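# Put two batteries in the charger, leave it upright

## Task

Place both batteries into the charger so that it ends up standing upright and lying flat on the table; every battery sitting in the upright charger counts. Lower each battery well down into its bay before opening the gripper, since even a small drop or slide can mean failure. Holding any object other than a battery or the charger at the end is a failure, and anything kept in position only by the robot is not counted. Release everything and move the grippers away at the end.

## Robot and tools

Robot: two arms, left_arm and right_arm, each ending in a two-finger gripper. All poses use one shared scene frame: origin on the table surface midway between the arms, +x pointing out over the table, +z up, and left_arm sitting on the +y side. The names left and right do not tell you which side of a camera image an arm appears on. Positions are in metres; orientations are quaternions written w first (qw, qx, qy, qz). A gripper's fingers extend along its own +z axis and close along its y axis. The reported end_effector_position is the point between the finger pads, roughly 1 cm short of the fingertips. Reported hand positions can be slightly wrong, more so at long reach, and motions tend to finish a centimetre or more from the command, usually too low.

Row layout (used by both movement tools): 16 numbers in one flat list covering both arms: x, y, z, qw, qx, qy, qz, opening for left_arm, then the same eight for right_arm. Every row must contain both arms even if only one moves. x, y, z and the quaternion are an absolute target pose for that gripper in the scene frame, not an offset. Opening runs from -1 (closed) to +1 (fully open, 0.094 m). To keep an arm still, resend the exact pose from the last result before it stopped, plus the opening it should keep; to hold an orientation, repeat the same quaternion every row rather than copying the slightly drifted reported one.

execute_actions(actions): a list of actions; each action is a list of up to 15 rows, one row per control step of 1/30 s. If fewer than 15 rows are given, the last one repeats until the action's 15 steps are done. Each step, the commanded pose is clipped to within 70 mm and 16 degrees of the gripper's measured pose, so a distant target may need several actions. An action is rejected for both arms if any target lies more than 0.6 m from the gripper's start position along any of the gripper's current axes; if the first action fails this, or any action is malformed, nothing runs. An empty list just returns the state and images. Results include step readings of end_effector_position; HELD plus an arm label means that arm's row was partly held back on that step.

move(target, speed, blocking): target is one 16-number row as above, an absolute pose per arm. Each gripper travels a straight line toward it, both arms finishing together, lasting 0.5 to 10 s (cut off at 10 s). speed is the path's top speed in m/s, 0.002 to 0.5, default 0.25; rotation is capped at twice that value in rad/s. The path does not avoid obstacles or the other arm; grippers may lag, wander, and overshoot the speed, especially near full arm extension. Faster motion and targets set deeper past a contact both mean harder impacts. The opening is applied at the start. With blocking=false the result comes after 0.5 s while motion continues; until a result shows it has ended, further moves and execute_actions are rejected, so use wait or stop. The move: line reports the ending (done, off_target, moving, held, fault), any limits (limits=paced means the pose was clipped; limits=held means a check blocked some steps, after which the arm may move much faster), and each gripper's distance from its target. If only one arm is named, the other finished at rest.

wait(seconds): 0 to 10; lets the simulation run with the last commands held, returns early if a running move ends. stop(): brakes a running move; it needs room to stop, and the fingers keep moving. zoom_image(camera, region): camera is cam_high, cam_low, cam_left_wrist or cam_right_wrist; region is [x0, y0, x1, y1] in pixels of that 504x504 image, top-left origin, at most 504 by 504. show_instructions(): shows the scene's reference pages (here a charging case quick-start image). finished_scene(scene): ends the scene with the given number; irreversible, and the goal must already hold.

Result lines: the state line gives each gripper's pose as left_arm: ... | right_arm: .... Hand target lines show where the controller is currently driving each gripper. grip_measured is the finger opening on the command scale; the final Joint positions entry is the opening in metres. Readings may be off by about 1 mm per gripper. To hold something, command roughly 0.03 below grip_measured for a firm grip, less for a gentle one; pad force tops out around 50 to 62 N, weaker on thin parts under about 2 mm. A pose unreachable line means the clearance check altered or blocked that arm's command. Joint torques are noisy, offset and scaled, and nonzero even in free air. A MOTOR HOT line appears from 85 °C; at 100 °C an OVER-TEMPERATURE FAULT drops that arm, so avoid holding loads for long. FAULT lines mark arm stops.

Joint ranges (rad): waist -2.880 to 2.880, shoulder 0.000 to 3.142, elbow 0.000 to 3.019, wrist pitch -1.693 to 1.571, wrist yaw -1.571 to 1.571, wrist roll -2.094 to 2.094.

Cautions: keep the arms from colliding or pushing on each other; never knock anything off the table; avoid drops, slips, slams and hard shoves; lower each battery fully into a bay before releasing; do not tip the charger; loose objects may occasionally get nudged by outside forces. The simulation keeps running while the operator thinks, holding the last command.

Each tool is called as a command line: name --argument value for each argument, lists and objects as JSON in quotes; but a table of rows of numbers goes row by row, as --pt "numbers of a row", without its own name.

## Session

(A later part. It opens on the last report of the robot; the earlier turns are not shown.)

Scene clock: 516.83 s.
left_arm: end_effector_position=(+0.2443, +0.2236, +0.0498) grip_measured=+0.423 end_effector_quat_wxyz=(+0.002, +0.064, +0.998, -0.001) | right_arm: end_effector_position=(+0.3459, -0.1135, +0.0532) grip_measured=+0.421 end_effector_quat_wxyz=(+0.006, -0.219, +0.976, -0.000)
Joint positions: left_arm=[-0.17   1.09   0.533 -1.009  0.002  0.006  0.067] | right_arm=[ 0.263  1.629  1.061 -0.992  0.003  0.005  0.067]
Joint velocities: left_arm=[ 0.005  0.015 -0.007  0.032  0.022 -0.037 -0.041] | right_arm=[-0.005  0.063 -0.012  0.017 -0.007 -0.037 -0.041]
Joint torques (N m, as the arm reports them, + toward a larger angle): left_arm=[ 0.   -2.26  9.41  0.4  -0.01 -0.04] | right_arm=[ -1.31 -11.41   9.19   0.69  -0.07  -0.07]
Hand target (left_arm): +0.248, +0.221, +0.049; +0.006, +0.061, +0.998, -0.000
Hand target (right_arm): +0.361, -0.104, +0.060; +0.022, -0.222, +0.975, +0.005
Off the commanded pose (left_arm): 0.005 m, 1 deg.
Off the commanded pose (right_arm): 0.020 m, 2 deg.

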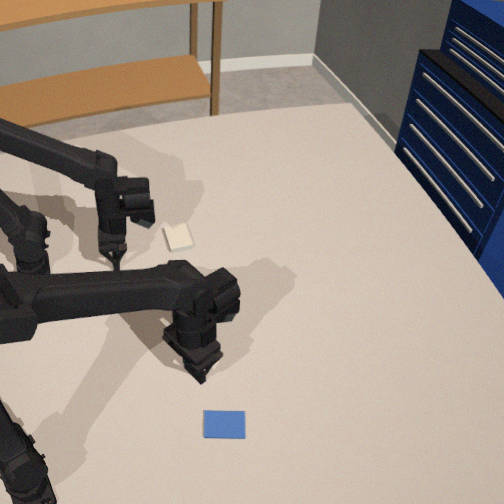

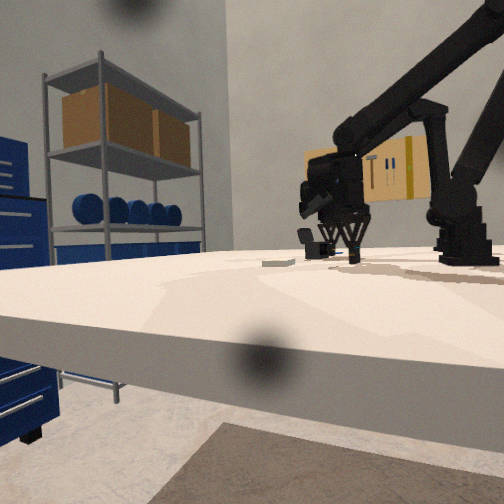

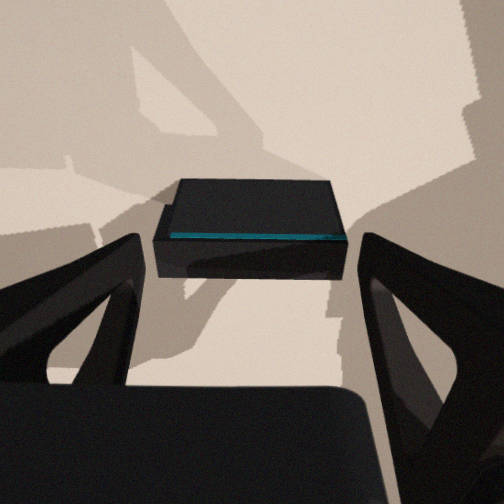

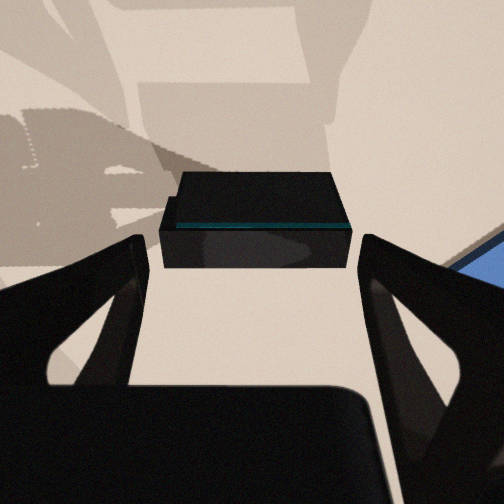

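No time passes within a single reply, so I'll query in a new reply.

execute_actions --actions '[]'

Scene clock: 518.77 s.
left_arm: end_effector_position=(+0.2447, +0.2236, +0.0497) grip_measured=+0.403 end_effector_quat_wxyz=(+0.002, +0.064, +0.998, -0.001) | right_arm: end_effector_position=(+0.3459, -0.1135, +0.0520) grip_measured=+0.401 end_effector_quat_wxyz=(+0.005, -0.219, +0.976, -0.001)
Joint positions: left_arm=[-0.17   1.091  0.533 -1.008  0.002  0.006  0.066] | right_arm=[ 0.263  1.632  1.061 -0.991  0.003  0.005  0.066]
Joint velocities: left_arm=[ 0.005 -0.024  0.002 -0.002 -0.022 -0.007  0.   ] | right_arm=[-0.015 -0.005  0.007 -0.007  0.051 -0.095  0.   ]
Joint torques (N m, as the arm reports them, + toward a larger angle): left_arm=[ 0.   -2.    9.34  0.43  0.   -0.04] | right_arm=[ -1.28 -11.17   9.12   0.71  -0.07  -0.07]
Hand target (left_arm): +0.248, +0.221, +0.049; +0.006, +0.061, +0.998, -0.000
Hand target (right_arm): +0.362, -0.104, +0.060; +0.022, -0.222, +0.975, +0.005
Off the commanded pose (left_arm): 0.005 m, 1 deg.
Off the commanded pose (right_arm): 0.020 m, 2 deg.

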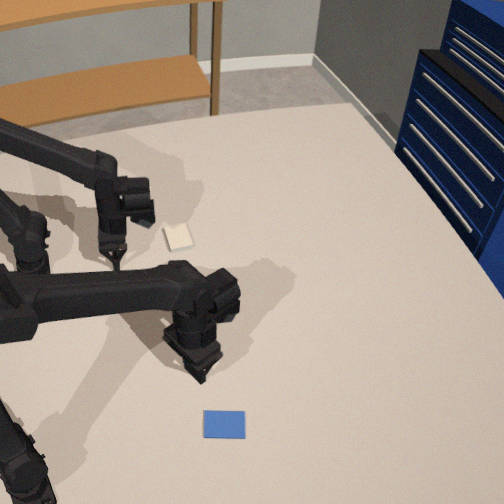

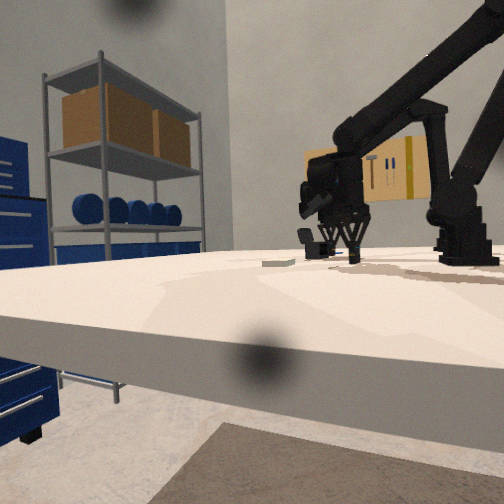

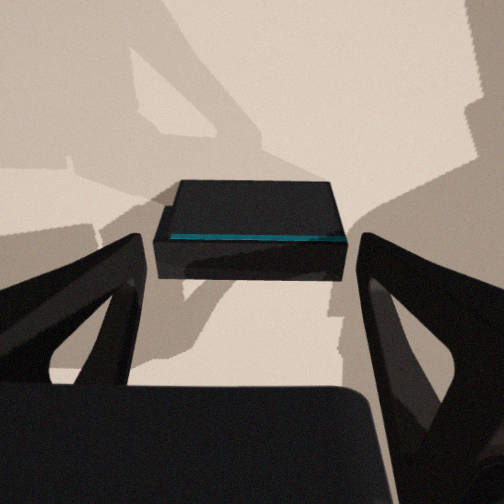

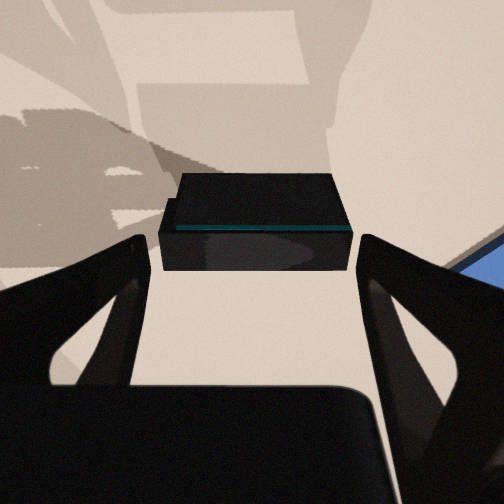

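execute_actions --actions '[]'

Scene clock: 533.60 s.
left_arm: end_effector_position=(+0.2447, +0.2236, +0.0497) grip_measured=+0.403 end_effector_quat_wxyz=(+0.002, +0.064, +0.998, -0.001) | right_arm: end_effector_position=(+0.3459, -0.1135, +0.0520) grip_measured=+0.401 end_effector_quat_wxyz=(+0.005, -0.219, +0.976, -0.001)
Joint positions: left_arm=[-0.17   1.091  0.533 -1.008  0.002  0.006  0.066] | right_arm=[ 0.263  1.632  1.061 -0.991  0.003  0.005  0.066]
Joint velocities: left_arm=[ 0.015 -0.024  0.007  0.002  0.037  0.007 -0.001] | right_arm=[ 0.005 -0.015 -0.012 -0.012  0.051 -0.022 -0.   ]
Joint torques (N m, as the arm reports them, + toward a larger angle): left_arm=[ 0.03 -1.98  9.35  0.44  0.   -0.04] | right_arm=[ -1.31 -11.13   9.12   0.72  -0.08  -0.07]
Hand target (left_arm): +0.248, +0.221, +0.049; +0.006, +0.061, +0.998, -0.000
Hand target (right_arm): +0.362, -0.104, +0.060; +0.022, -0.222, +0.975, +0.005
Off the commanded pose (left_arm): 0.005 m, 1 deg.
Off the commanded pose (right_arm): 0.020 m, 2 deg.

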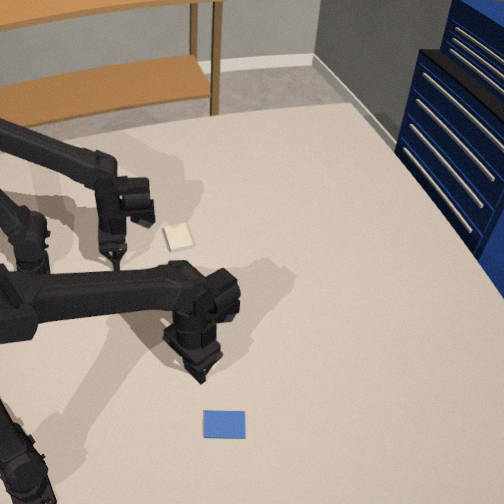

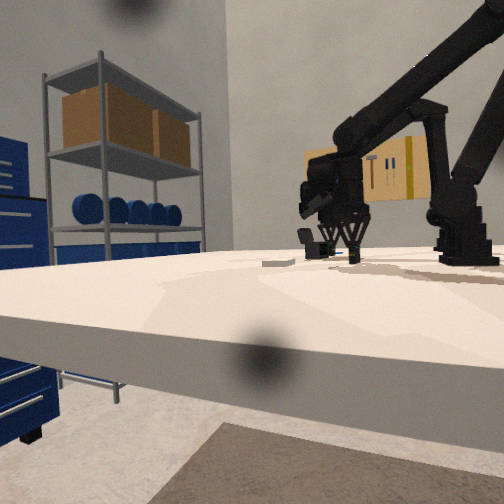

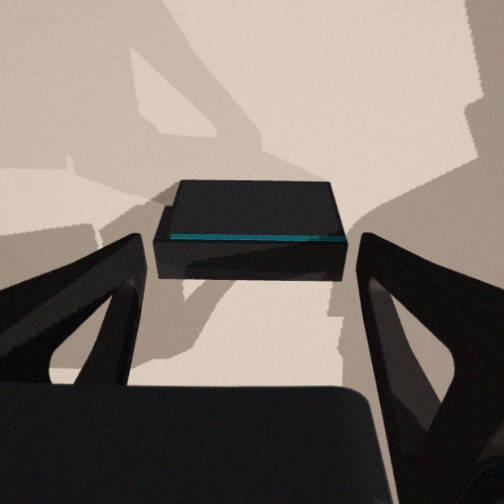

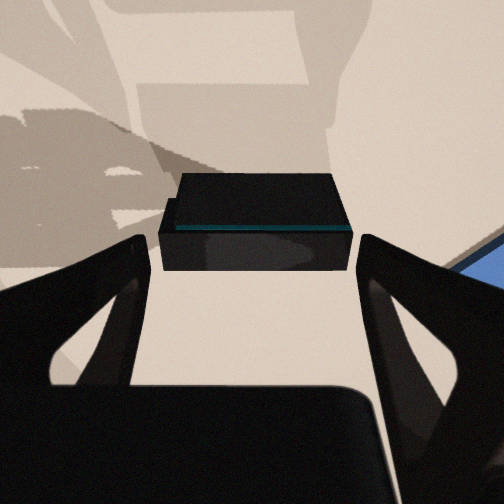

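execute_actions --actions '[[[0.2486,0.2214,0.0483,0.0060,0.0610,0.9981,-0.0004,0.385,0.36215,-0.10343,0.05862,0.0221,-0.2215,0.9748,0.0050,0.40],[0.2486,0.2214,0.0483,0.0060,0.0610,0.9981,-0.0004,0.37,0.3623,-0.10335,0.05834,0.0219,-0.2215,0.9748,0.0050,0.40],[0.2486,0.2214,0.0483,0.0060,0.0610,0.9981,-0.0004,0.355,0.36246,-0.10328,0.05806,0.0216,-0.2215,0.9748,0.0049,0.40],[0.2486,0.2214,0.0483,0.0060,0.0610,0.9981,-0.0004,0.34,0.36262,-0.10321,0.05778,0.0213,-0.2215,0.9748,0.0049,0.40],[0.2486,0.2214,0.0483,0.0060,0.0610,0.9981,-0.0004,0.325,0.36277,-0.10314,0.0575,0.0211,-0.2215,0.9748,0.0048,0.40],[0.2486,0.2214,0.0483,0.0060,0.0610,0.9981,-0.0004,0.31,0.36292,-0.10306,0.05722,0.0208,-0.2215,0.9748,0.0047,0.40],[0.2486,0.2214,0.0483,0.0060,0.0610,0.9981,-0.0004,0.295,0.36308,-0.10299,0.05694,0.0205,-0.2215,0.9748,0.0047,0.40],[0.2486,0.2214,0.0483,0.0060,0.0610,0.9981,-0.0004,0.28,0.36323,-0.10292,0.05666,0.0203,-0.2215,0.9748,0.0046,0.40],[0.2486,0.2214,0.0483,0.0060,0.0610,0.9981,-0.0004,0.268,0.36339,-0.10284,0.05638,0.0200,-0.2215,0.9748,0.0046,0.40],[0.2486,0.2214,0.0483,0.0060,0.0610,0.9981,-0.0004,0.256,0.36354,-0.10277,0.0561,0.0197,-0.2215,0.9748,0.0045,0.40],[0.2486,0.2214,0.0483,0.0060,0.0610,0.9981,-0.0004,0.244,0.36354,-0.10277,0.0561,0.0197,-0.2215,0.9748,0.0045,0.40],[0.2486,0.2214,0.0483,0.0060,0.0610,0.9981,-0.0004,0.232,0.36354,-0.10277,0.0561,0.0197,-0.2215,0.9748,0.0045,0.40],[0.2486,0.2214,0.0483,0.0060,0.0610,0.9981,-0.0004,0.22,0.36354,-0.10277,0.0561,0.0197,-0.2215,0.9748,0.0045,0.40],[0.2486,0.2214,0.0483,0.0060,0.0610,0.9981,-0.0004,0.205,0.36354,-0.10277,0.0561,0.0197,-0.2215,0.9748,0.0045,0.40],[0.2486,0.2214,0.0483,0.0060,0.0610,0.9981,-0.0004,0.19,0.36354,-0.10277,0.0561,0.0197,-0.2215,0.9748,0.0045,0.40]]]'

Scene clock: 552.43 s.
left_arm: end_effector_position=(+0.2448, +0.2236, +0.0497) grip_measured=+0.210 end_effector_quat_wxyz=(+0.003, +0.064, +0.998, -0.001) | right_arm: end_effector_position=(+0.3456, -0.1137, +0.0498) grip_measured=+0.401 end_effector_quat_wxyz=(+0.002, -0.219, +0.976, -0.001)
Joint positions: left_arm=[-0.17   1.091  0.533 -1.007  0.002  0.006  0.057] | right_arm=[ 0.263  1.638  1.061 -0.991  0.003  0.005  0.066]
Joint velocities: left_arm=[-0.015  0.005  0.022 -0.022 -0.022  0.037 -0.01 ] | right_arm=[-0.005  0.015  0.002 -0.017 -0.11   0.007 -0.   ]
Joint torques (N m, as the arm reports them, + toward a larger angle): left_arm=[ 0.18 -1.76  9.19  0.39  0.   -0.04] | right_arm=[ -1.26 -10.85   9.45   0.72  -0.07  -0.06]
Hand target (left_arm): +0.248, +0.221, +0.048; +0.006, +0.061, +0.998, -0.001
Hand target (right_arm): +0.363, -0.103, +0.057; +0.020, -0.222, +0.975, +0.005
Off the commanded pose (left_arm): 0.005 m, 1 deg.
Off the commanded pose (right_arm): 0.022 m, 2 deg.
Step readings (end_effector_position):
0: left_arm (+0.2447, +0.2236, +0.0497) | right_arm (+0.3459, -0.1135, +0.0520)
1: left_arm (+0.2447, +0.2236, +0.0497) | right_arm (+0.3459, -0.1135, +0.0520)
2: left_arm (+0.2447, +0.2236, +0.0497) | right_arm (+0.3459, -0.1135, +0.0520)
4: left_arm (+0.2447, +0.2236, +0.0497) | right_arm (+0.3459, -0.1135, +0.0520)
8: left_arm (+0.2447, +0.2236, +0.0497) | right_arm (+0.3459, -0.1135, +0.0518)
15: end_effector_position above

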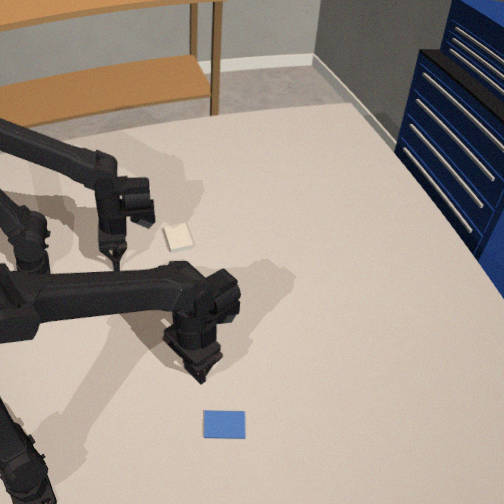

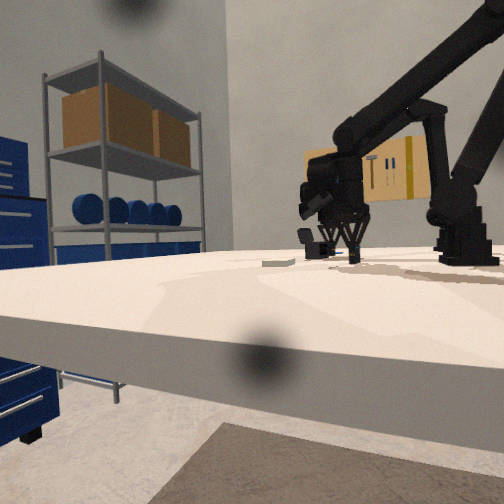

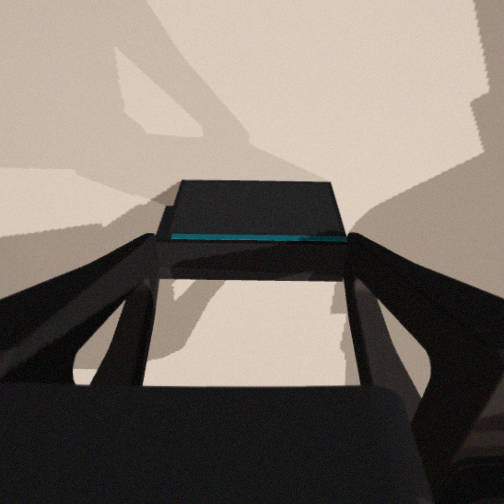

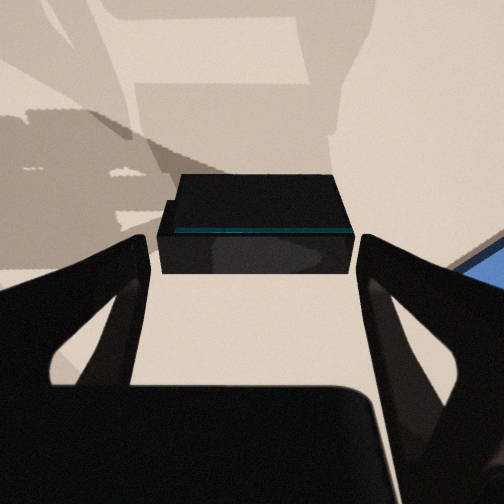

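execute_actions --actions '[]'

Scene clock: 553.87 s.
left_arm: end_effector_position=(+0.2450, +0.2235, +0.0497) grip_measured=+0.207 end_effector_quat_wxyz=(+0.003, +0.064, +0.998, -0.001) | right_arm: end_effector_position=(+0.3455, -0.1137, +0.0495) grip_measured=+0.401 end_effector_quat_wxyz=(+0.002, -0.219, +0.976, -0.001)
Joint positions: left_arm=[-0.17   1.091  0.533 -1.007  0.002  0.006  0.057] | right_arm=[ 0.263  1.639  1.061 -0.991  0.003  0.005  0.066]
Joint velocities: left_arm=[-0.005 -0.005 -0.027 -0.007 -0.051  0.037 -0.001] | right_arm=[-0.005 -0.005 -0.002 -0.022 -0.051 -0.022  0.   ]
Joint torques (N m, as the arm reports them, + toward a larger angle): left_arm=[ 0.01 -1.95  9.34  0.43  0.01 -0.04] | right_arm=[ -1.28 -10.92   9.45   0.72  -0.07  -0.06]
Hand target (left_arm): +0.249, +0.221, +0.048; +0.006, +0.061, +0.998, -0.001
Hand target (right_arm): +0.363, -0.103, +0.057; +0.020, -0.222, +0.975, +0.005
Off the commanded pose (left_arm): 0.004 m, 0 deg.
Off the commanded pose (right_arm): 0.022 m, 2 deg.

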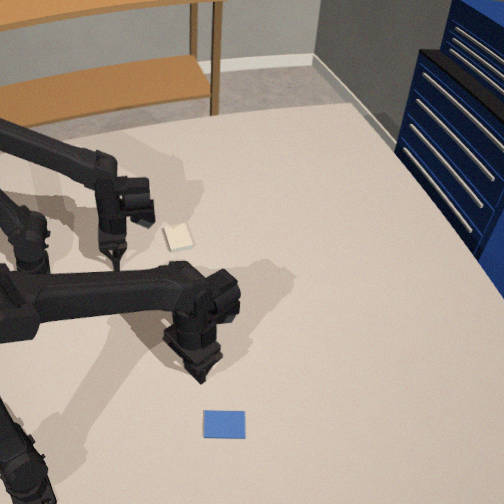

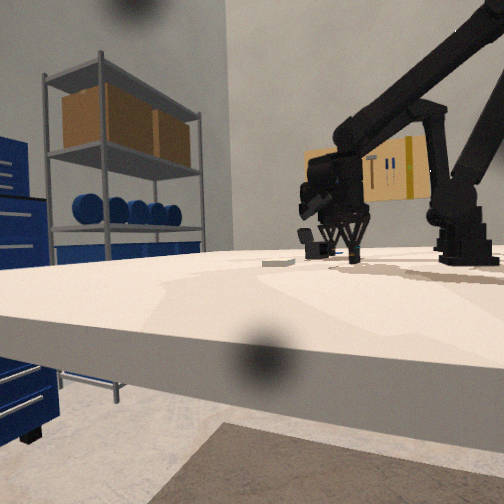

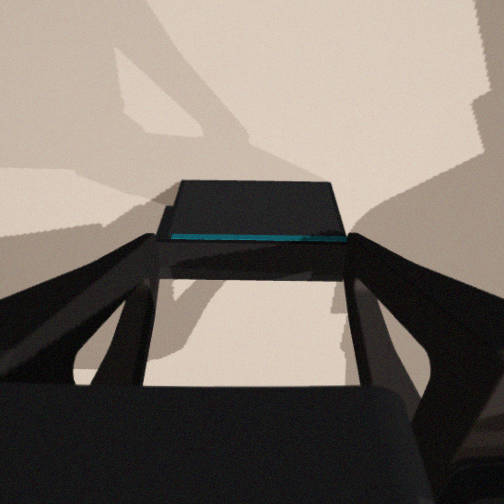

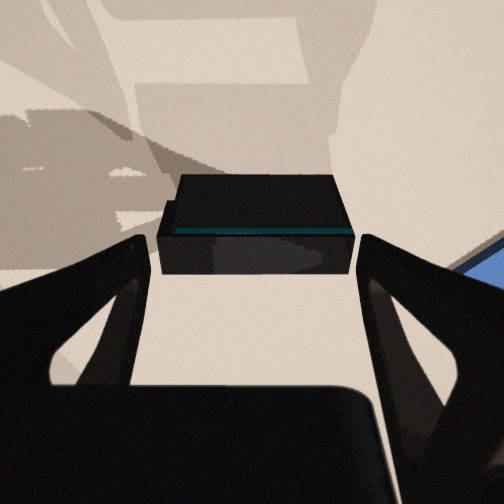

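zoom_image --camera "cam_right_wrist" --region '[126, 150, 386, 310]'

zoom_image --camera "cam_left_wrist" --region '[126, 150, 386, 310]'

Region (126, 150, 386, 310) of cam_right_wrist's 504x504 image, scaled by 1.938, with more detail than that image has; it fills the top 310 rows of this view, and the rest is white.

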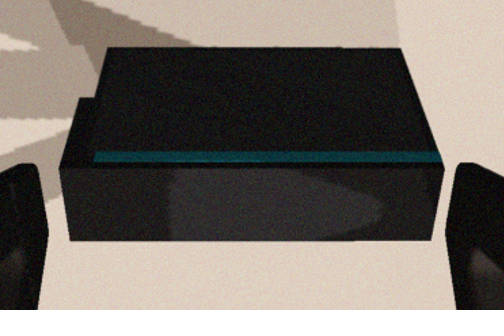

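Region (126, 150, 386, 310) of cam_left_wrist's 504x504 image, scaled by 1.938, with more detail than that image has; it fills the top 310 rows of this view, and the rest is white.

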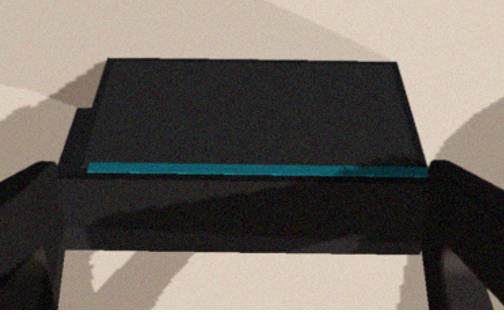

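execute_actions --actions '[[[0.2486,0.2214,0.0483,0.0060,0.0610,0.9981,-0.0004,0.187,0.36378,-0.10266,0.05632,0.0200,-0.2215,0.9748,0.0046,0.40],[0.2486,0.2214,0.0483,0.0060,0.0610,0.9981,-0.0004,0.184,0.36402,-0.10254,0.05653,0.0203,-0.2215,0.9748,0.0046,0.40],[0.2486,0.2214,0.0483,0.0060,0.0610,0.9981,-0.0004,0.181,0.36426,-0.10243,0.05675,0.0206,-0.2215,0.9748,0.0047,0.40],[0.2486,0.2214,0.0483,0.0060,0.0610,0.9981,-0.0004,0.178,0.3645,-0.10232,0.05696,0.0209,-0.2215,0.9748,0.0048,0.40],[0.2486,0.2214,0.0483,0.0060,0.0610,0.9981,-0.0004,0.175,0.36473,-0.1022,0.05718,0.0212,-0.2215,0.9748,0.0048,0.40],[0.2486,0.2214,0.0483,0.0060,0.0610,0.9981,-0.0004,0.175,0.36497,-0.10209,0.0574,0.0215,-0.2215,0.9748,0.0049,0.40],[0.2486,0.2214,0.0483,0.0060,0.0610,0.9981,-0.0004,0.175,0.36521,-0.10198,0.05761,0.0217,-0.2215,0.9748,0.0050,0.40],[0.2486,0.2214,0.0483,0.0060,0.0610,0.9981,-0.0004,0.175,0.36545,-0.10186,0.05783,0.0220,-0.2215,0.9748,0.0050,0.40],[0.2486,0.2214,0.0483,0.0060,0.0610,0.9981,-0.0004,0.175,0.36569,-0.10175,0.05804,0.0223,-0.2215,0.9748,0.0051,0.40],[0.2486,0.2214,0.0483,0.0060,0.0610,0.9981,-0.0004,0.175,0.36593,-0.10164,0.05826,0.0226,-0.2215,0.9748,0.0052,0.40]]]'

Scene clock: 571.43 s.
left_arm: end_effector_position=(+0.2450, +0.2235, +0.0497) grip_measured=+0.199 end_effector_quat_wxyz=(+0.003, +0.064, +0.998, -0.001) | right_arm: end_effector_position=(+0.3455, -0.1137, +0.0495) grip_measured=+0.401 end_effector_quat_wxyz=(+0.002, -0.219, +0.976, -0.001)
Joint positions: left_arm=[-0.17   1.091  0.533 -1.007  0.002  0.006  0.056] | right_arm=[ 0.263  1.639  1.061 -0.991  0.003  0.005  0.066]
Joint velocities: left_arm=[-0.024 -0.015  0.002 -0.012 -0.037  0.007 -0.   ] | right_arm=[ 0.005 -0.024 -0.007 -0.012 -0.007  0.037 -0.002]
Joint torques (N m, as the arm reports them, + toward a larger angle): left_arm=[ 0.05 -1.99  9.33  0.43  0.   -0.04] | right_arm=[ -1.35 -10.96   9.82   0.7   -0.08  -0.06]
Hand target (left_arm): +0.248, +0.221, +0.048; +0.006, +0.061, +0.998, -0.001
Hand target (right_arm): +0.365, -0.102, +0.059; +0.023, -0.222, +0.975, +0.005
Off the commanded pose (left_arm): 0.004 m, 0 deg.
Off the commanded pose (right_arm): 0.025 m, 3 deg.
Step readings (end_effector_position):
0: left_arm (+0.2450, +0.2235, +0.0497) | right_arm (+0.3455, -0.1137, +0.0495)
1: left_arm (+0.2450, +0.2235, +0.0497) | right_arm (+0.3455, -0.1137, +0.0495)
2: left_arm (+0.2450, +0.2235, +0.0497) | right_arm (+0.3455, -0.1137, +0.0495)
4: left_arm (+0.2450, +0.2235, +0.0497) | right_arm (+0.3455, -0.1137, +0.0495)
8: left_arm (+0.2450, +0.2235, +0.0497) | right_arm (+0.3455, -0.1137, +0.0495)
15: end_effector_position above

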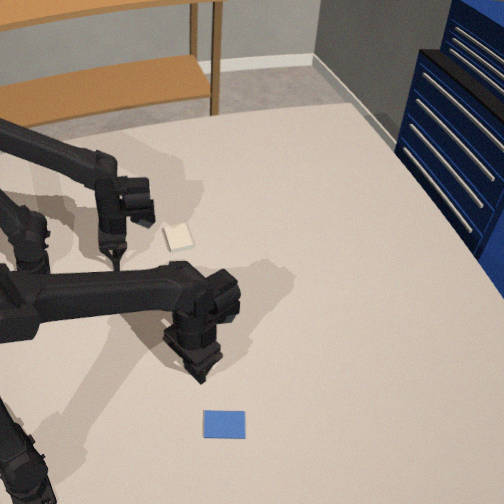

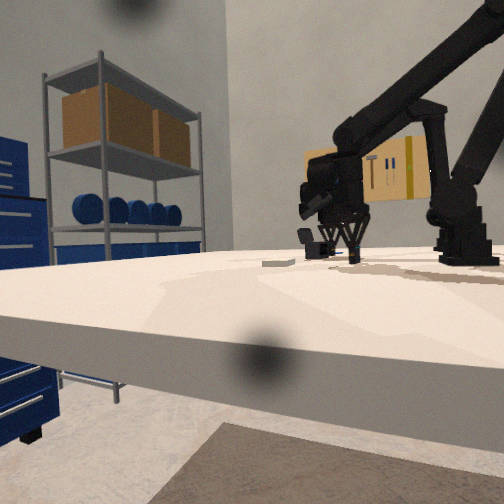

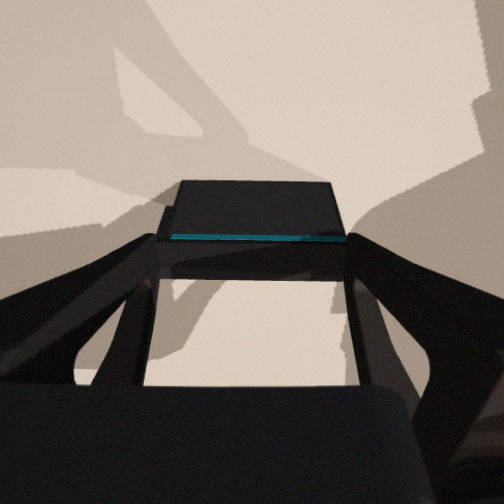

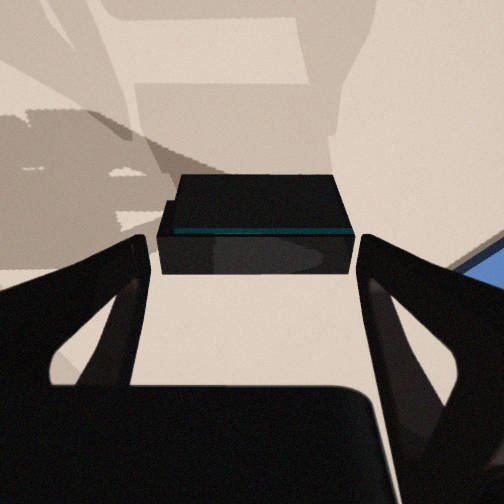

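zoom_image --camera "cam_left_wrist" --region '[126, 150, 386, 310]'

zoom_image --camera "cam_low" --region '[290, 200, 400, 280]'

Region (126, 150, 386, 310) of cam_left_wrist's 504x504 image, scaled by 1.938, with more detail than that image has; it fills the top 310 rows of this view, and the rest is white.

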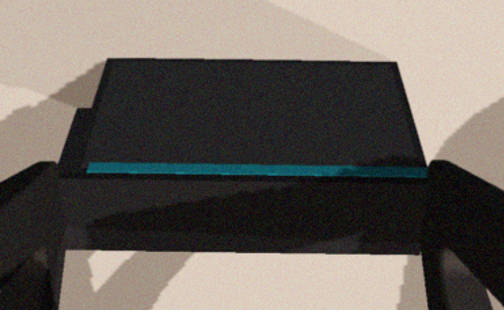

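Region (290, 200, 400, 280) of cam_low's 504x504 image, scaled by 4.582, with more detail than that image has; it fills the top 367 rows of this view, and the rest is white.

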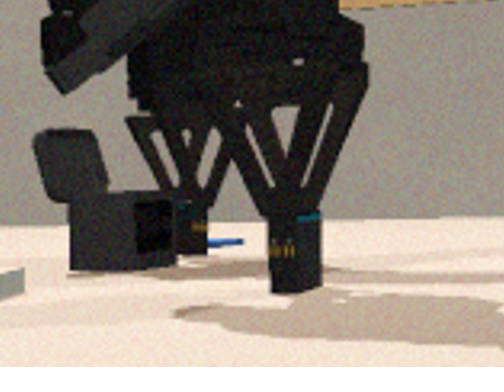

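execute_actions --actions '[[[0.2486,0.2214,0.0483,0.0060,0.0610,0.9981,-0.0004,0.173,0.36617,-0.10153,0.05848,0.0229,-0.2215,0.9748,0.0052,0.40],[0.2486,0.2214,0.0483,0.0060,0.0610,0.9981,-0.0004,0.171,0.36641,-0.10141,0.05869,0.0232,-0.2215,0.9748,0.0053,0.40],[0.2486,0.2214,0.0483,0.0060,0.0610,0.9981,-0.0004,0.169,0.36665,-0.1013,0.05891,0.0235,-0.2215,0.9748,0.0054,0.40],[0.2486,0.2214,0.0483,0.0060,0.0610,0.9981,-0.0004,0.167,0.36688,-0.10119,0.05912,0.0238,-0.2215,0.9748,0.0054,0.40],[0.2486,0.2214,0.0483,0.0060,0.0610,0.9981,-0.0004,0.165,0.36712,-0.10107,0.05934,0.0241,-0.2215,0.9748,0.0055,0.40],[0.2486,0.2214,0.0483,0.0060,0.0610,0.9981,-0.0004,0.165,0.36736,-0.10096,0.05956,0.0244,-0.2215,0.9748,0.0056,0.40],[0.2486,0.2214,0.0483,0.0060,0.0610,0.9981,-0.0004,0.165,0.3676,-0.10085,0.05977,0.0247,-0.2215,0.9748,0.0056,0.40],[0.2486,0.2214,0.0483,0.0060,0.0610,0.9981,-0.0004,0.165,0.36784,-0.10073,0.05999,0.0250,-0.2215,0.9748,0.0057,0.40]]]'

Scene clock: 582.87 s.
left_arm: end_effector_position=(+0.2450, +0.2235, +0.0497) grip_measured=+0.199 end_effector_quat_wxyz=(+0.003, +0.064, +0.998, -0.001) | right_arm: end_effector_position=(+0.3455, -0.1137, +0.0495) grip_measured=+0.401 end_effector_quat_wxyz=(+0.002, -0.219, +0.976, -0.001)
Joint positions: left_arm=[-0.17   1.091  0.533 -1.007  0.002  0.006  0.056] | right_arm=[ 0.263  1.639  1.061 -0.991  0.003  0.005  0.066]
Joint velocities: left_arm=[-0.015 -0.015 -0.027  0.007  0.007 -0.066  0.001] | right_arm=[-0.024 -0.005  0.002 -0.017 -0.022 -0.007  0.   ]
Joint torques (N m, as the arm reports them, + toward a larger angle): left_arm=[ 0.06 -1.95  9.31  0.41  0.   -0.04] | right_arm=[ -1.3  -10.99  10.12   0.69  -0.08  -0.07]
Hand target (left_arm): +0.248, +0.221, +0.048; +0.006, +0.061, +0.998, -0.001
Hand target (right_arm): +0.367, -0.101, +0.061; +0.025, -0.222, +0.975, +0.006
Off the commanded pose (left_arm): 0.004 m, 0 deg.
Off the commanded pose (right_arm): 0.028 m, 3 deg.
Step readings (end_effector_position):
0: left_arm (+0.2450, +0.2235, +0.0497) | right_arm (+0.3455, -0.1137, +0.0495)
1: left_arm (+0.2450, +0.2235, +0.0497) | right_arm (+0.3455, -0.1137, +0.0495)
2: left_arm (+0.2450, +0.2235, +0.0497) | right_arm (+0.3455, -0.1137, +0.0495)
4: left_arm (+0.2450, +0.2235, +0.0497) | right_arm (+0.3455, -0.1137, +0.0495)
8: left_arm (+0.2450, +0.2235, +0.0497) | right_arm (+0.3455, -0.1137, +0.0495)
15: end_effector_position above

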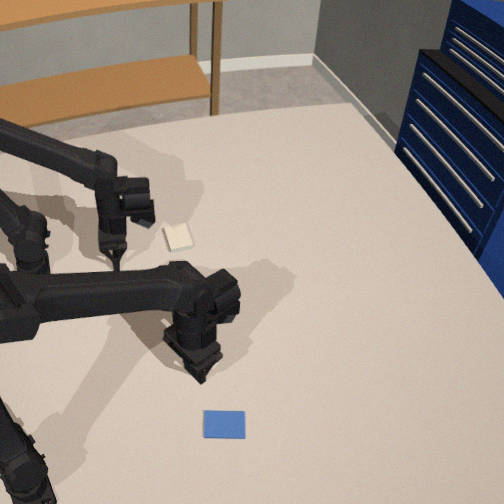

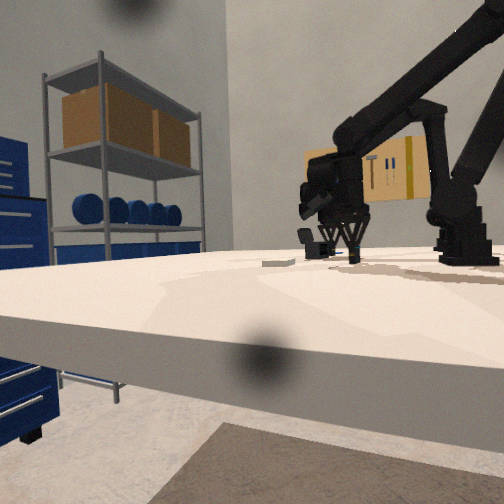

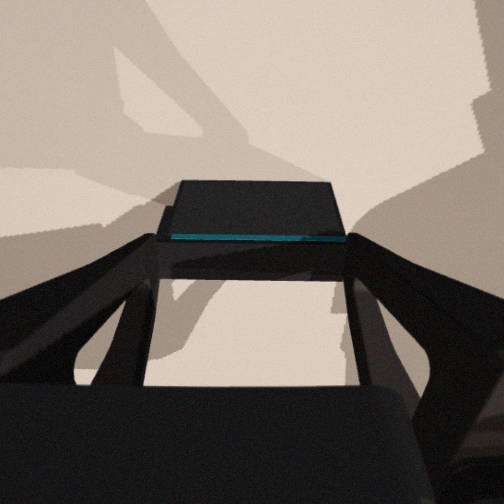

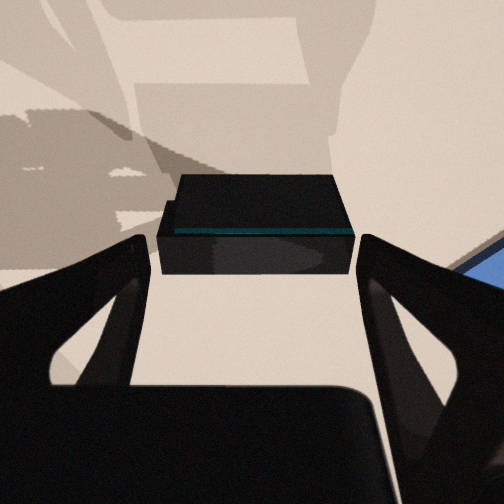

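execute_actions --actions '[[[0.2486,0.2214,0.0493,0.0060,0.0610,0.9981,-0.0004,0.165,0.36784,-0.10073,0.05999,0.0250,-0.2215,0.9748,0.0057,0.385],[0.2486,0.2214,0.0505,0.0060,0.0610,0.9981,-0.0004,0.165,0.36784,-0.10073,0.05999,0.0250,-0.2215,0.9748,0.0057,0.37],[0.2486,0.2214,0.052,0.0060,0.0610,0.9981,-0.0004,0.165,0.36784,-0.10073,0.05999,0.0250,-0.2215,0.9748,0.0057,0.355],[0.2486,0.2214,0.054,0.0060,0.0610,0.9981,-0.0004,0.165,0.36784,-0.10073,0.05999,0.0250,-0.2215,0.9748,0.0057,0.34],[0.2486,0.2214,0.056,0.0060,0.0610,0.9981,-0.0004,0.165,0.36784,-0.10073,0.05999,0.0250,-0.2215,0.9748,0.0057,0.325],[0.2486,0.2214,0.058,0.0060,0.0610,0.9981,-0.0004,0.165,0.36784,-0.10073,0.05999,0.0250,-0.2215,0.9748,0.0057,0.31],[0.2486,0.2214,0.060,0.0060,0.0610,0.9981,-0.0004,0.165,0.36784,-0.10073,0.05999,0.0250,-0.2215,0.9748,0.0057,0.295],[0.2486,0.2214,0.062,0.0060,0.0610,0.9981,-0.0004,0.165,0.36784,-0.10073,0.05999,0.0250,-0.2215,0.9748,0.0057,0.28],[0.2486,0.2214,0.064,0.0060,0.0610,0.9981,-0.0004,0.165,0.36784,-0.10073,0.05999,0.0250,-0.2215,0.9748,0.0057,0.268],[0.2486,0.2214,0.066,0.0060,0.0610,0.9981,-0.0004,0.165,0.36784,-0.10073,0.05999,0.0250,-0.2215,0.9748,0.0057,0.256],[0.2486,0.2214,0.068,0.0060,0.0610,0.9981,-0.0004,0.165,0.36784,-0.10073,0.05999,0.0250,-0.2215,0.9748,0.0057,0.244],[0.2486,0.2214,0.070,0.0060,0.0610,0.9981,-0.0004,0.165,0.36784,-0.10073,0.05999,0.0250,-0.2215,0.9748,0.0057,0.232],[0.2486,0.2214,0.072,0.0060,0.0610,0.9981,-0.0004,0.165,0.36784,-0.10073,0.05999,0.0250,-0.2215,0.9748,0.0057,0.22],[0.2486,0.2214,0.074,0.0060,0.0610,0.9981,-0.0004,0.165,0.36784,-0.10073,0.05999,0.0250,-0.2215,0.9748,0.0057,0.205],[0.2486,0.2214,0.076,0.0060,0.0610,0.9981,-0.0004,0.165,0.36784,-0.10073,0.05999,0.0250,-0.2215,0.9748,0.0057,0.19]]]'

Scene clock: 597.17 s.
left_arm: end_effector_position=(+0.2315, +0.2252, +0.0527) grip_measured=+0.199 end_effector_quat_wxyz=(-0.020, +0.064, +0.998, +0.000) | right_arm: end_effector_position=(+0.3455, -0.1137, +0.0495) grip_measured=+0.220 end_effector_quat_wxyz=(+0.002, -0.219, +0.976, -0.001)
Joint positions: left_arm=[-0.17   1.077  0.533 -1.066  0.002  0.006  0.056] | right_arm=[ 0.263  1.639  1.061 -0.991  0.003  0.005  0.057]
Joint velocities: left_arm=[ 0.005 -0.132  0.002 -0.212 -0.007 -0.022  0.   ] | right_arm=[-0.015 -0.005  0.002  0.007 -0.095 -0.007 -0.001]
Joint torques (N m, as the arm reports them, + toward a larger angle): left_arm=[ 0.08 -3.63 13.72 -0.35  0.02 -0.03] | right_arm=[ -1.36 -11.2   10.17   0.69  -0.07  -0.06]
Hand target (left_arm): +0.248, +0.222, +0.075; +0.006, +0.061, +0.998, -0.001
Hand target (right_arm): +0.367, -0.101, +0.061; +0.025, -0.222, +0.975, +0.006
Off the commanded pose (left_arm): 0.029 m, 3 deg.
Off the commanded pose (right_arm): 0.028 m, 3 deg.
Step readings (end_effector_position):
0: left_arm (+0.2450, +0.2235, +0.0497) | right_arm (+0.3455, -0.1137, +0.0495)
1: left_arm (+0.2450, +0.2235, +0.0497) | right_arm (+0.3455, -0.1137, +0.0495)
2: left_arm (+0.2450, +0.2235, +0.0497) | right_arm (+0.3455, -0.1137, +0.0495)
4: left_arm (+0.2450, +0.2235, +0.0497) | right_arm (+0.3455, -0.1137, +0.0495)
8: left_arm (+0.2420, +0.2239, +0.0497) | right_arm (+0.3455, -0.1137, +0.0495)
15: end_effector_position above

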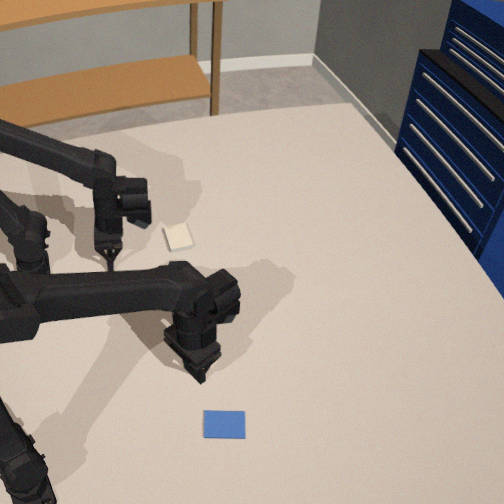

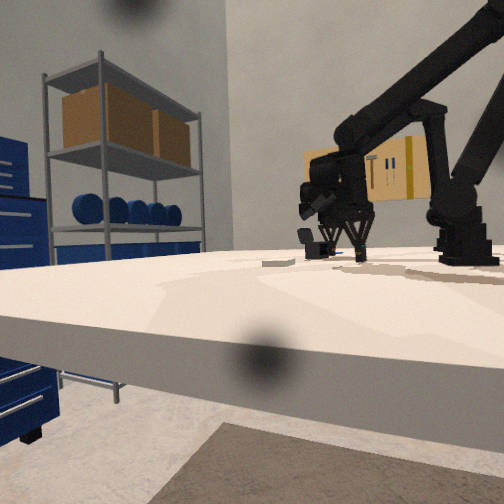

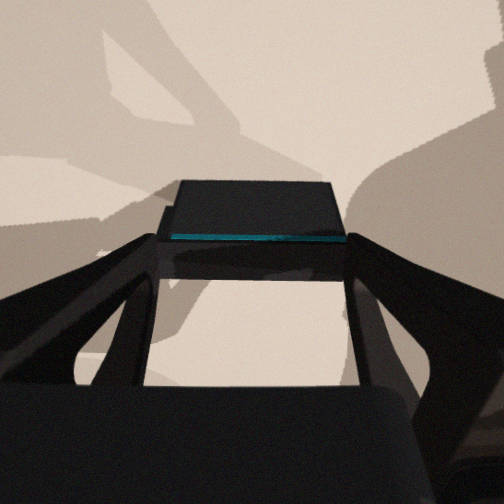

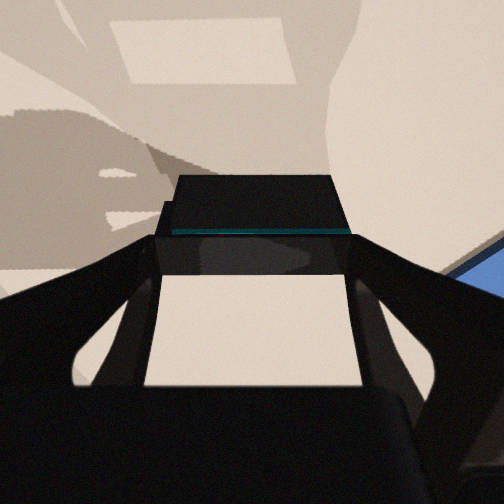

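execute_actions --actions '[[[0.2486,0.2214,0.078,0.0060,0.0610,0.9981,-0.0004,0.165,0.36808,-0.10062,0.0625,0.0278,-0.2215,0.9747,0.0063,0.188],[0.2486,0.2214,0.080,0.0060,0.0610,0.9981,-0.0004,0.165,0.36832,-0.1005,0.065,0.0305,-0.2215,0.9747,0.0069,0.186],[0.2486,0.2214,0.082,0.0060,0.0610,0.9981,-0.0004,0.165,0.36856,-0.10039,0.0675,0.0333,-0.2215,0.9746,0.0075,0.185],[0.2486,0.2214,0.084,0.0060,0.0610,0.9981,-0.0004,0.165,0.3688,-0.10027,0.070,0.0361,-0.2214,0.9745,0.0081,0.185],[0.2486,0.2214,0.086,0.0060,0.0610,0.9981,-0.0004,0.165,0.36904,-0.10016,0.0725,0.0388,-0.2214,0.9744,0.0088,0.185],[0.2486,0.2214,0.088,0.0060,0.0610,0.9981,-0.0004,0.165,0.36928,-0.10004,0.075,0.0416,-0.2214,0.9743,0.0094,0.185],[0.2486,0.2214,0.090,0.0060,0.0610,0.9981,-0.0004,0.165,0.36952,-0.09993,0.0775,0.0444,-0.2213,0.9741,0.0100,0.185],[0.2486,0.2214,0.092,0.0060,0.0610,0.9981,-0.0004,0.165,0.36976,-0.09982,0.080,0.0471,-0.2213,0.9740,0.0106,0.185],[0.2486,0.2214,0.094,0.0060,0.0610,0.9981,-0.0004,0.165,0.370,-0.0997,0.0825,0.0499,-0.2213,0.9739,0.0112,0.185],[0.2486,0.2214,0.096,0.0060,0.0610,0.9981,-0.0004,0.165,0.37024,-0.09959,0.085,0.0527,-0.2212,0.9737,0.0118,0.185],[0.2486,0.2214,0.098,0.0060,0.0610,0.9981,-0.0004,0.165,0.37048,-0.09947,0.0875,0.0554,-0.2212,0.9736,0.0124,0.185],[0.2486,0.2214,0.100,0.0060,0.0610,0.9981,-0.0004,0.165,0.37072,-0.09936,0.090,0.0582,-0.2212,0.9734,0.0130,0.185],[0.2486,0.2214,0.102,0.0060,0.0610,0.9981,-0.0004,0.165,0.37096,-0.09924,0.0925,0.0610,-0.2211,0.9732,0.0137,0.185],[0.2486,0.2214,0.104,0.0060,0.0610,0.9981,-0.0004,0.165,0.3712,-0.09913,0.095,0.0637,-0.2211,0.9731,0.0143,0.185],[0.2486,0.2214,0.106,0.0060,0.0610,0.9981,-0.0004,0.165,0.37144,-0.09901,0.0975,0.0665,-0.2210,0.9729,0.0149,0.185]]]'

Scene clock: 612.40 s.
left_arm: end_effector_position=(+0.2301, +0.2254, +0.0800) grip_measured=+0.199 end_effector_quat_wxyz=(-0.021, +0.064, +0.998, +0.000) | right_arm: end_effector_position=(+0.3486, -0.1121, +0.0698) grip_measured=+0.220 end_effector_quat_wxyz=(+0.026, -0.219, +0.975, +0.005)
Joint positions: left_arm=[-0.17   1.025  0.581 -1.17   0.002  0.006  0.056] | right_arm=[ 0.263  1.59   1.061 -0.991  0.002  0.005  0.057]
Joint velocities: left_arm=[ 0.005 -0.083  0.125 -0.208  0.007 -0.022 -0.   ] | right_arm=[-0.005 -0.239 -0.002 -0.012  0.007 -0.037 -0.002]
Joint torques (N m, as the arm reports them, + toward a larger angle): left_arm=[ 0.06 -3.23 14.37 -0.32  0.01 -0.03] | right_arm=[ -1.31 -12.    10.15   0.84  -0.08  -0.08]
Hand target (left_arm): +0.247, +0.222, +0.105; +0.006, +0.061, +0.998, -0.001
Hand target (right_arm): +0.370, -0.100, +0.098; +0.066, -0.222, +0.973, +0.016
Off the commanded pose (left_arm): 0.032 m, 3 deg.
Off the commanded pose (right_arm): 0.038 m, 5 deg.
Step readings (end_effector_position):
0: left_arm (+0.2291, +0.2255, +0.0554) | right_arm (+0.3455, -0.1137, +0.0495)
1: left_arm (+0.2289, +0.2255, +0.0555) | right_arm (+0.3455, -0.1137, +0.0495)
2: left_arm (+0.2284, +0.2256, +0.0560) | right_arm (+0.3455, -0.1137, +0.0495)
4: left_arm (+0.2273, +0.2257, +0.0577) | right_arm (+0.3455, -0.1137, +0.0495)
8: left_arm (+0.2275, +0.2257, +0.0648) | right_arm (+0.3458, -0.1135, +0.0513)
15: end_effector_position above

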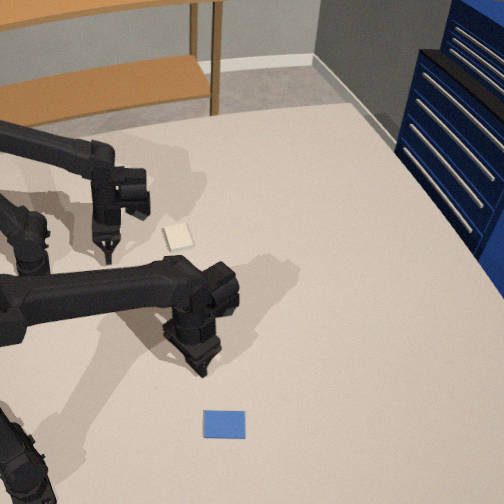

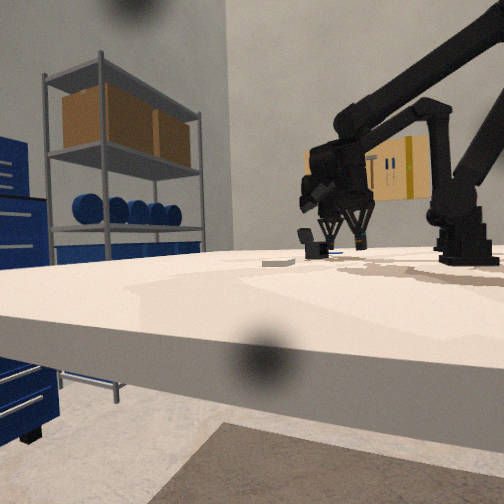

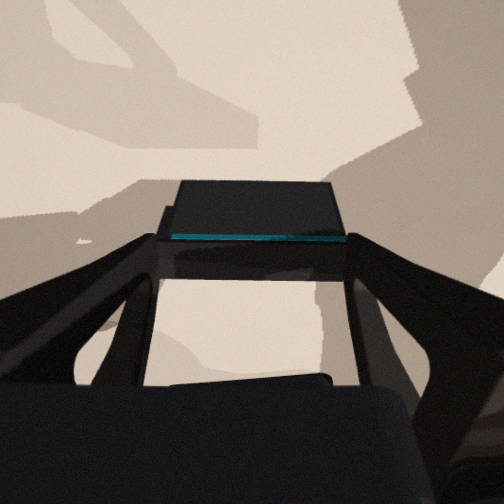

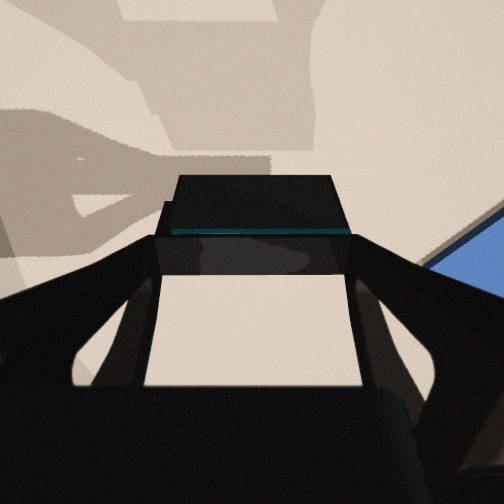

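move --target '[0.25,0.215,0.125,0.0,0.0785,0.9969,0.0,0.165,0.358,-0.08,0.155,0.01,-0.0872,0.9961,0.004,0.185]' --speed 0.25

Scene clock: 622.07 s.
left_arm: end_effector_position=(+0.2340, +0.2192, +0.1043) grip_measured=+0.199 end_effector_quat_wxyz=(-0.027, +0.076, +0.997, +0.001) | right_arm: end_effector_position=(+0.3453, -0.0897, +0.1407) grip_measured=+0.220 end_effector_quat_wxyz=(-0.004, -0.091, +0.996, -0.002)
Joint positions: left_arm=[-0.195  1.014  0.644 -1.254  0.002  0.006  0.056] | right_arm=[ 0.311  1.565  1.237 -1.253  0.001  0.311  0.057]
Joint velocities: left_arm=[-0.015 -0.005  0.022  0.017  0.022 -0.007  0.   ] | right_arm=[-0.005  0.005  0.007 -0.007 -0.037 -0.037  0.001]
Joint torques (N m, as the arm reports them, + toward a larger angle): left_arm=[ 0.03 -3.77 14.42 -0.52  0.02  0.07] | right_arm=[ -0.94 -11.12  10.69  -0.18   0.09   0.09]
Hand target (left_arm): +0.249, +0.215, +0.125; -0.000, +0.079, +0.997, -0.000
Hand target (right_arm): +0.357, -0.080, +0.155; +0.010, -0.087, +0.996, +0.004
Off the commanded pose (left_arm): 0.026 m, 3 deg.
Off the commanded pose (right_arm): 0.021 m, 2 deg.
move: off_target (left_arm, right_arm)

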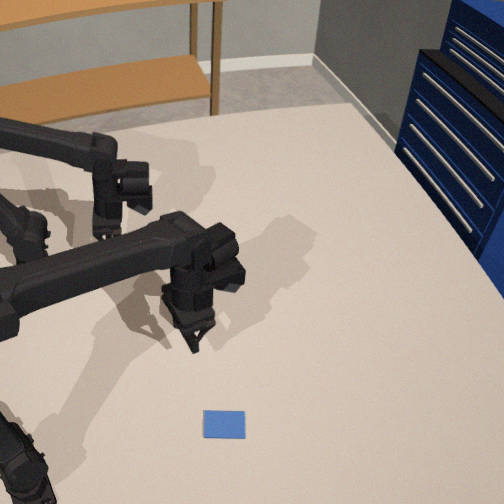

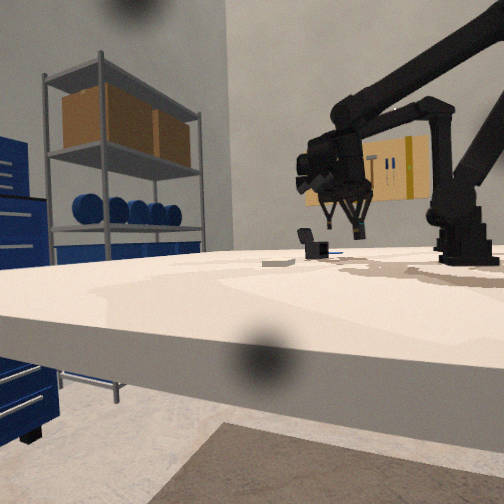

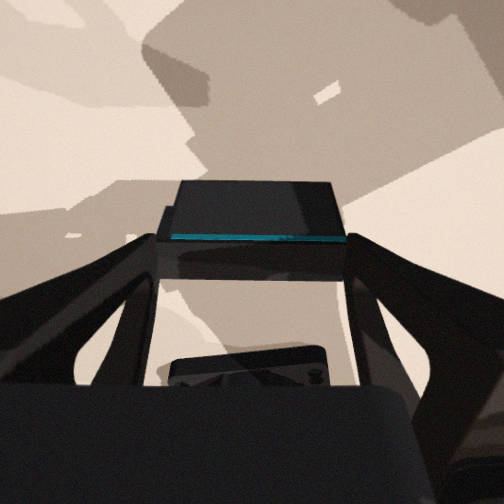

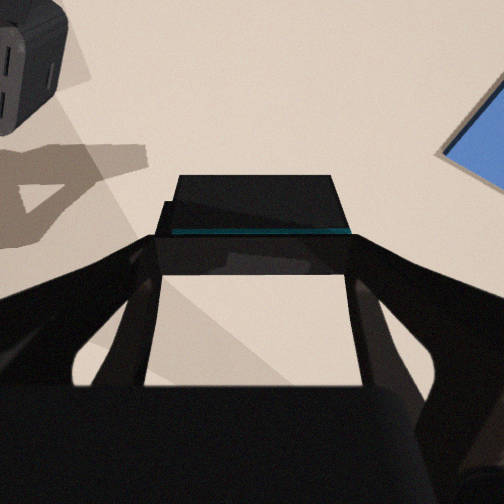

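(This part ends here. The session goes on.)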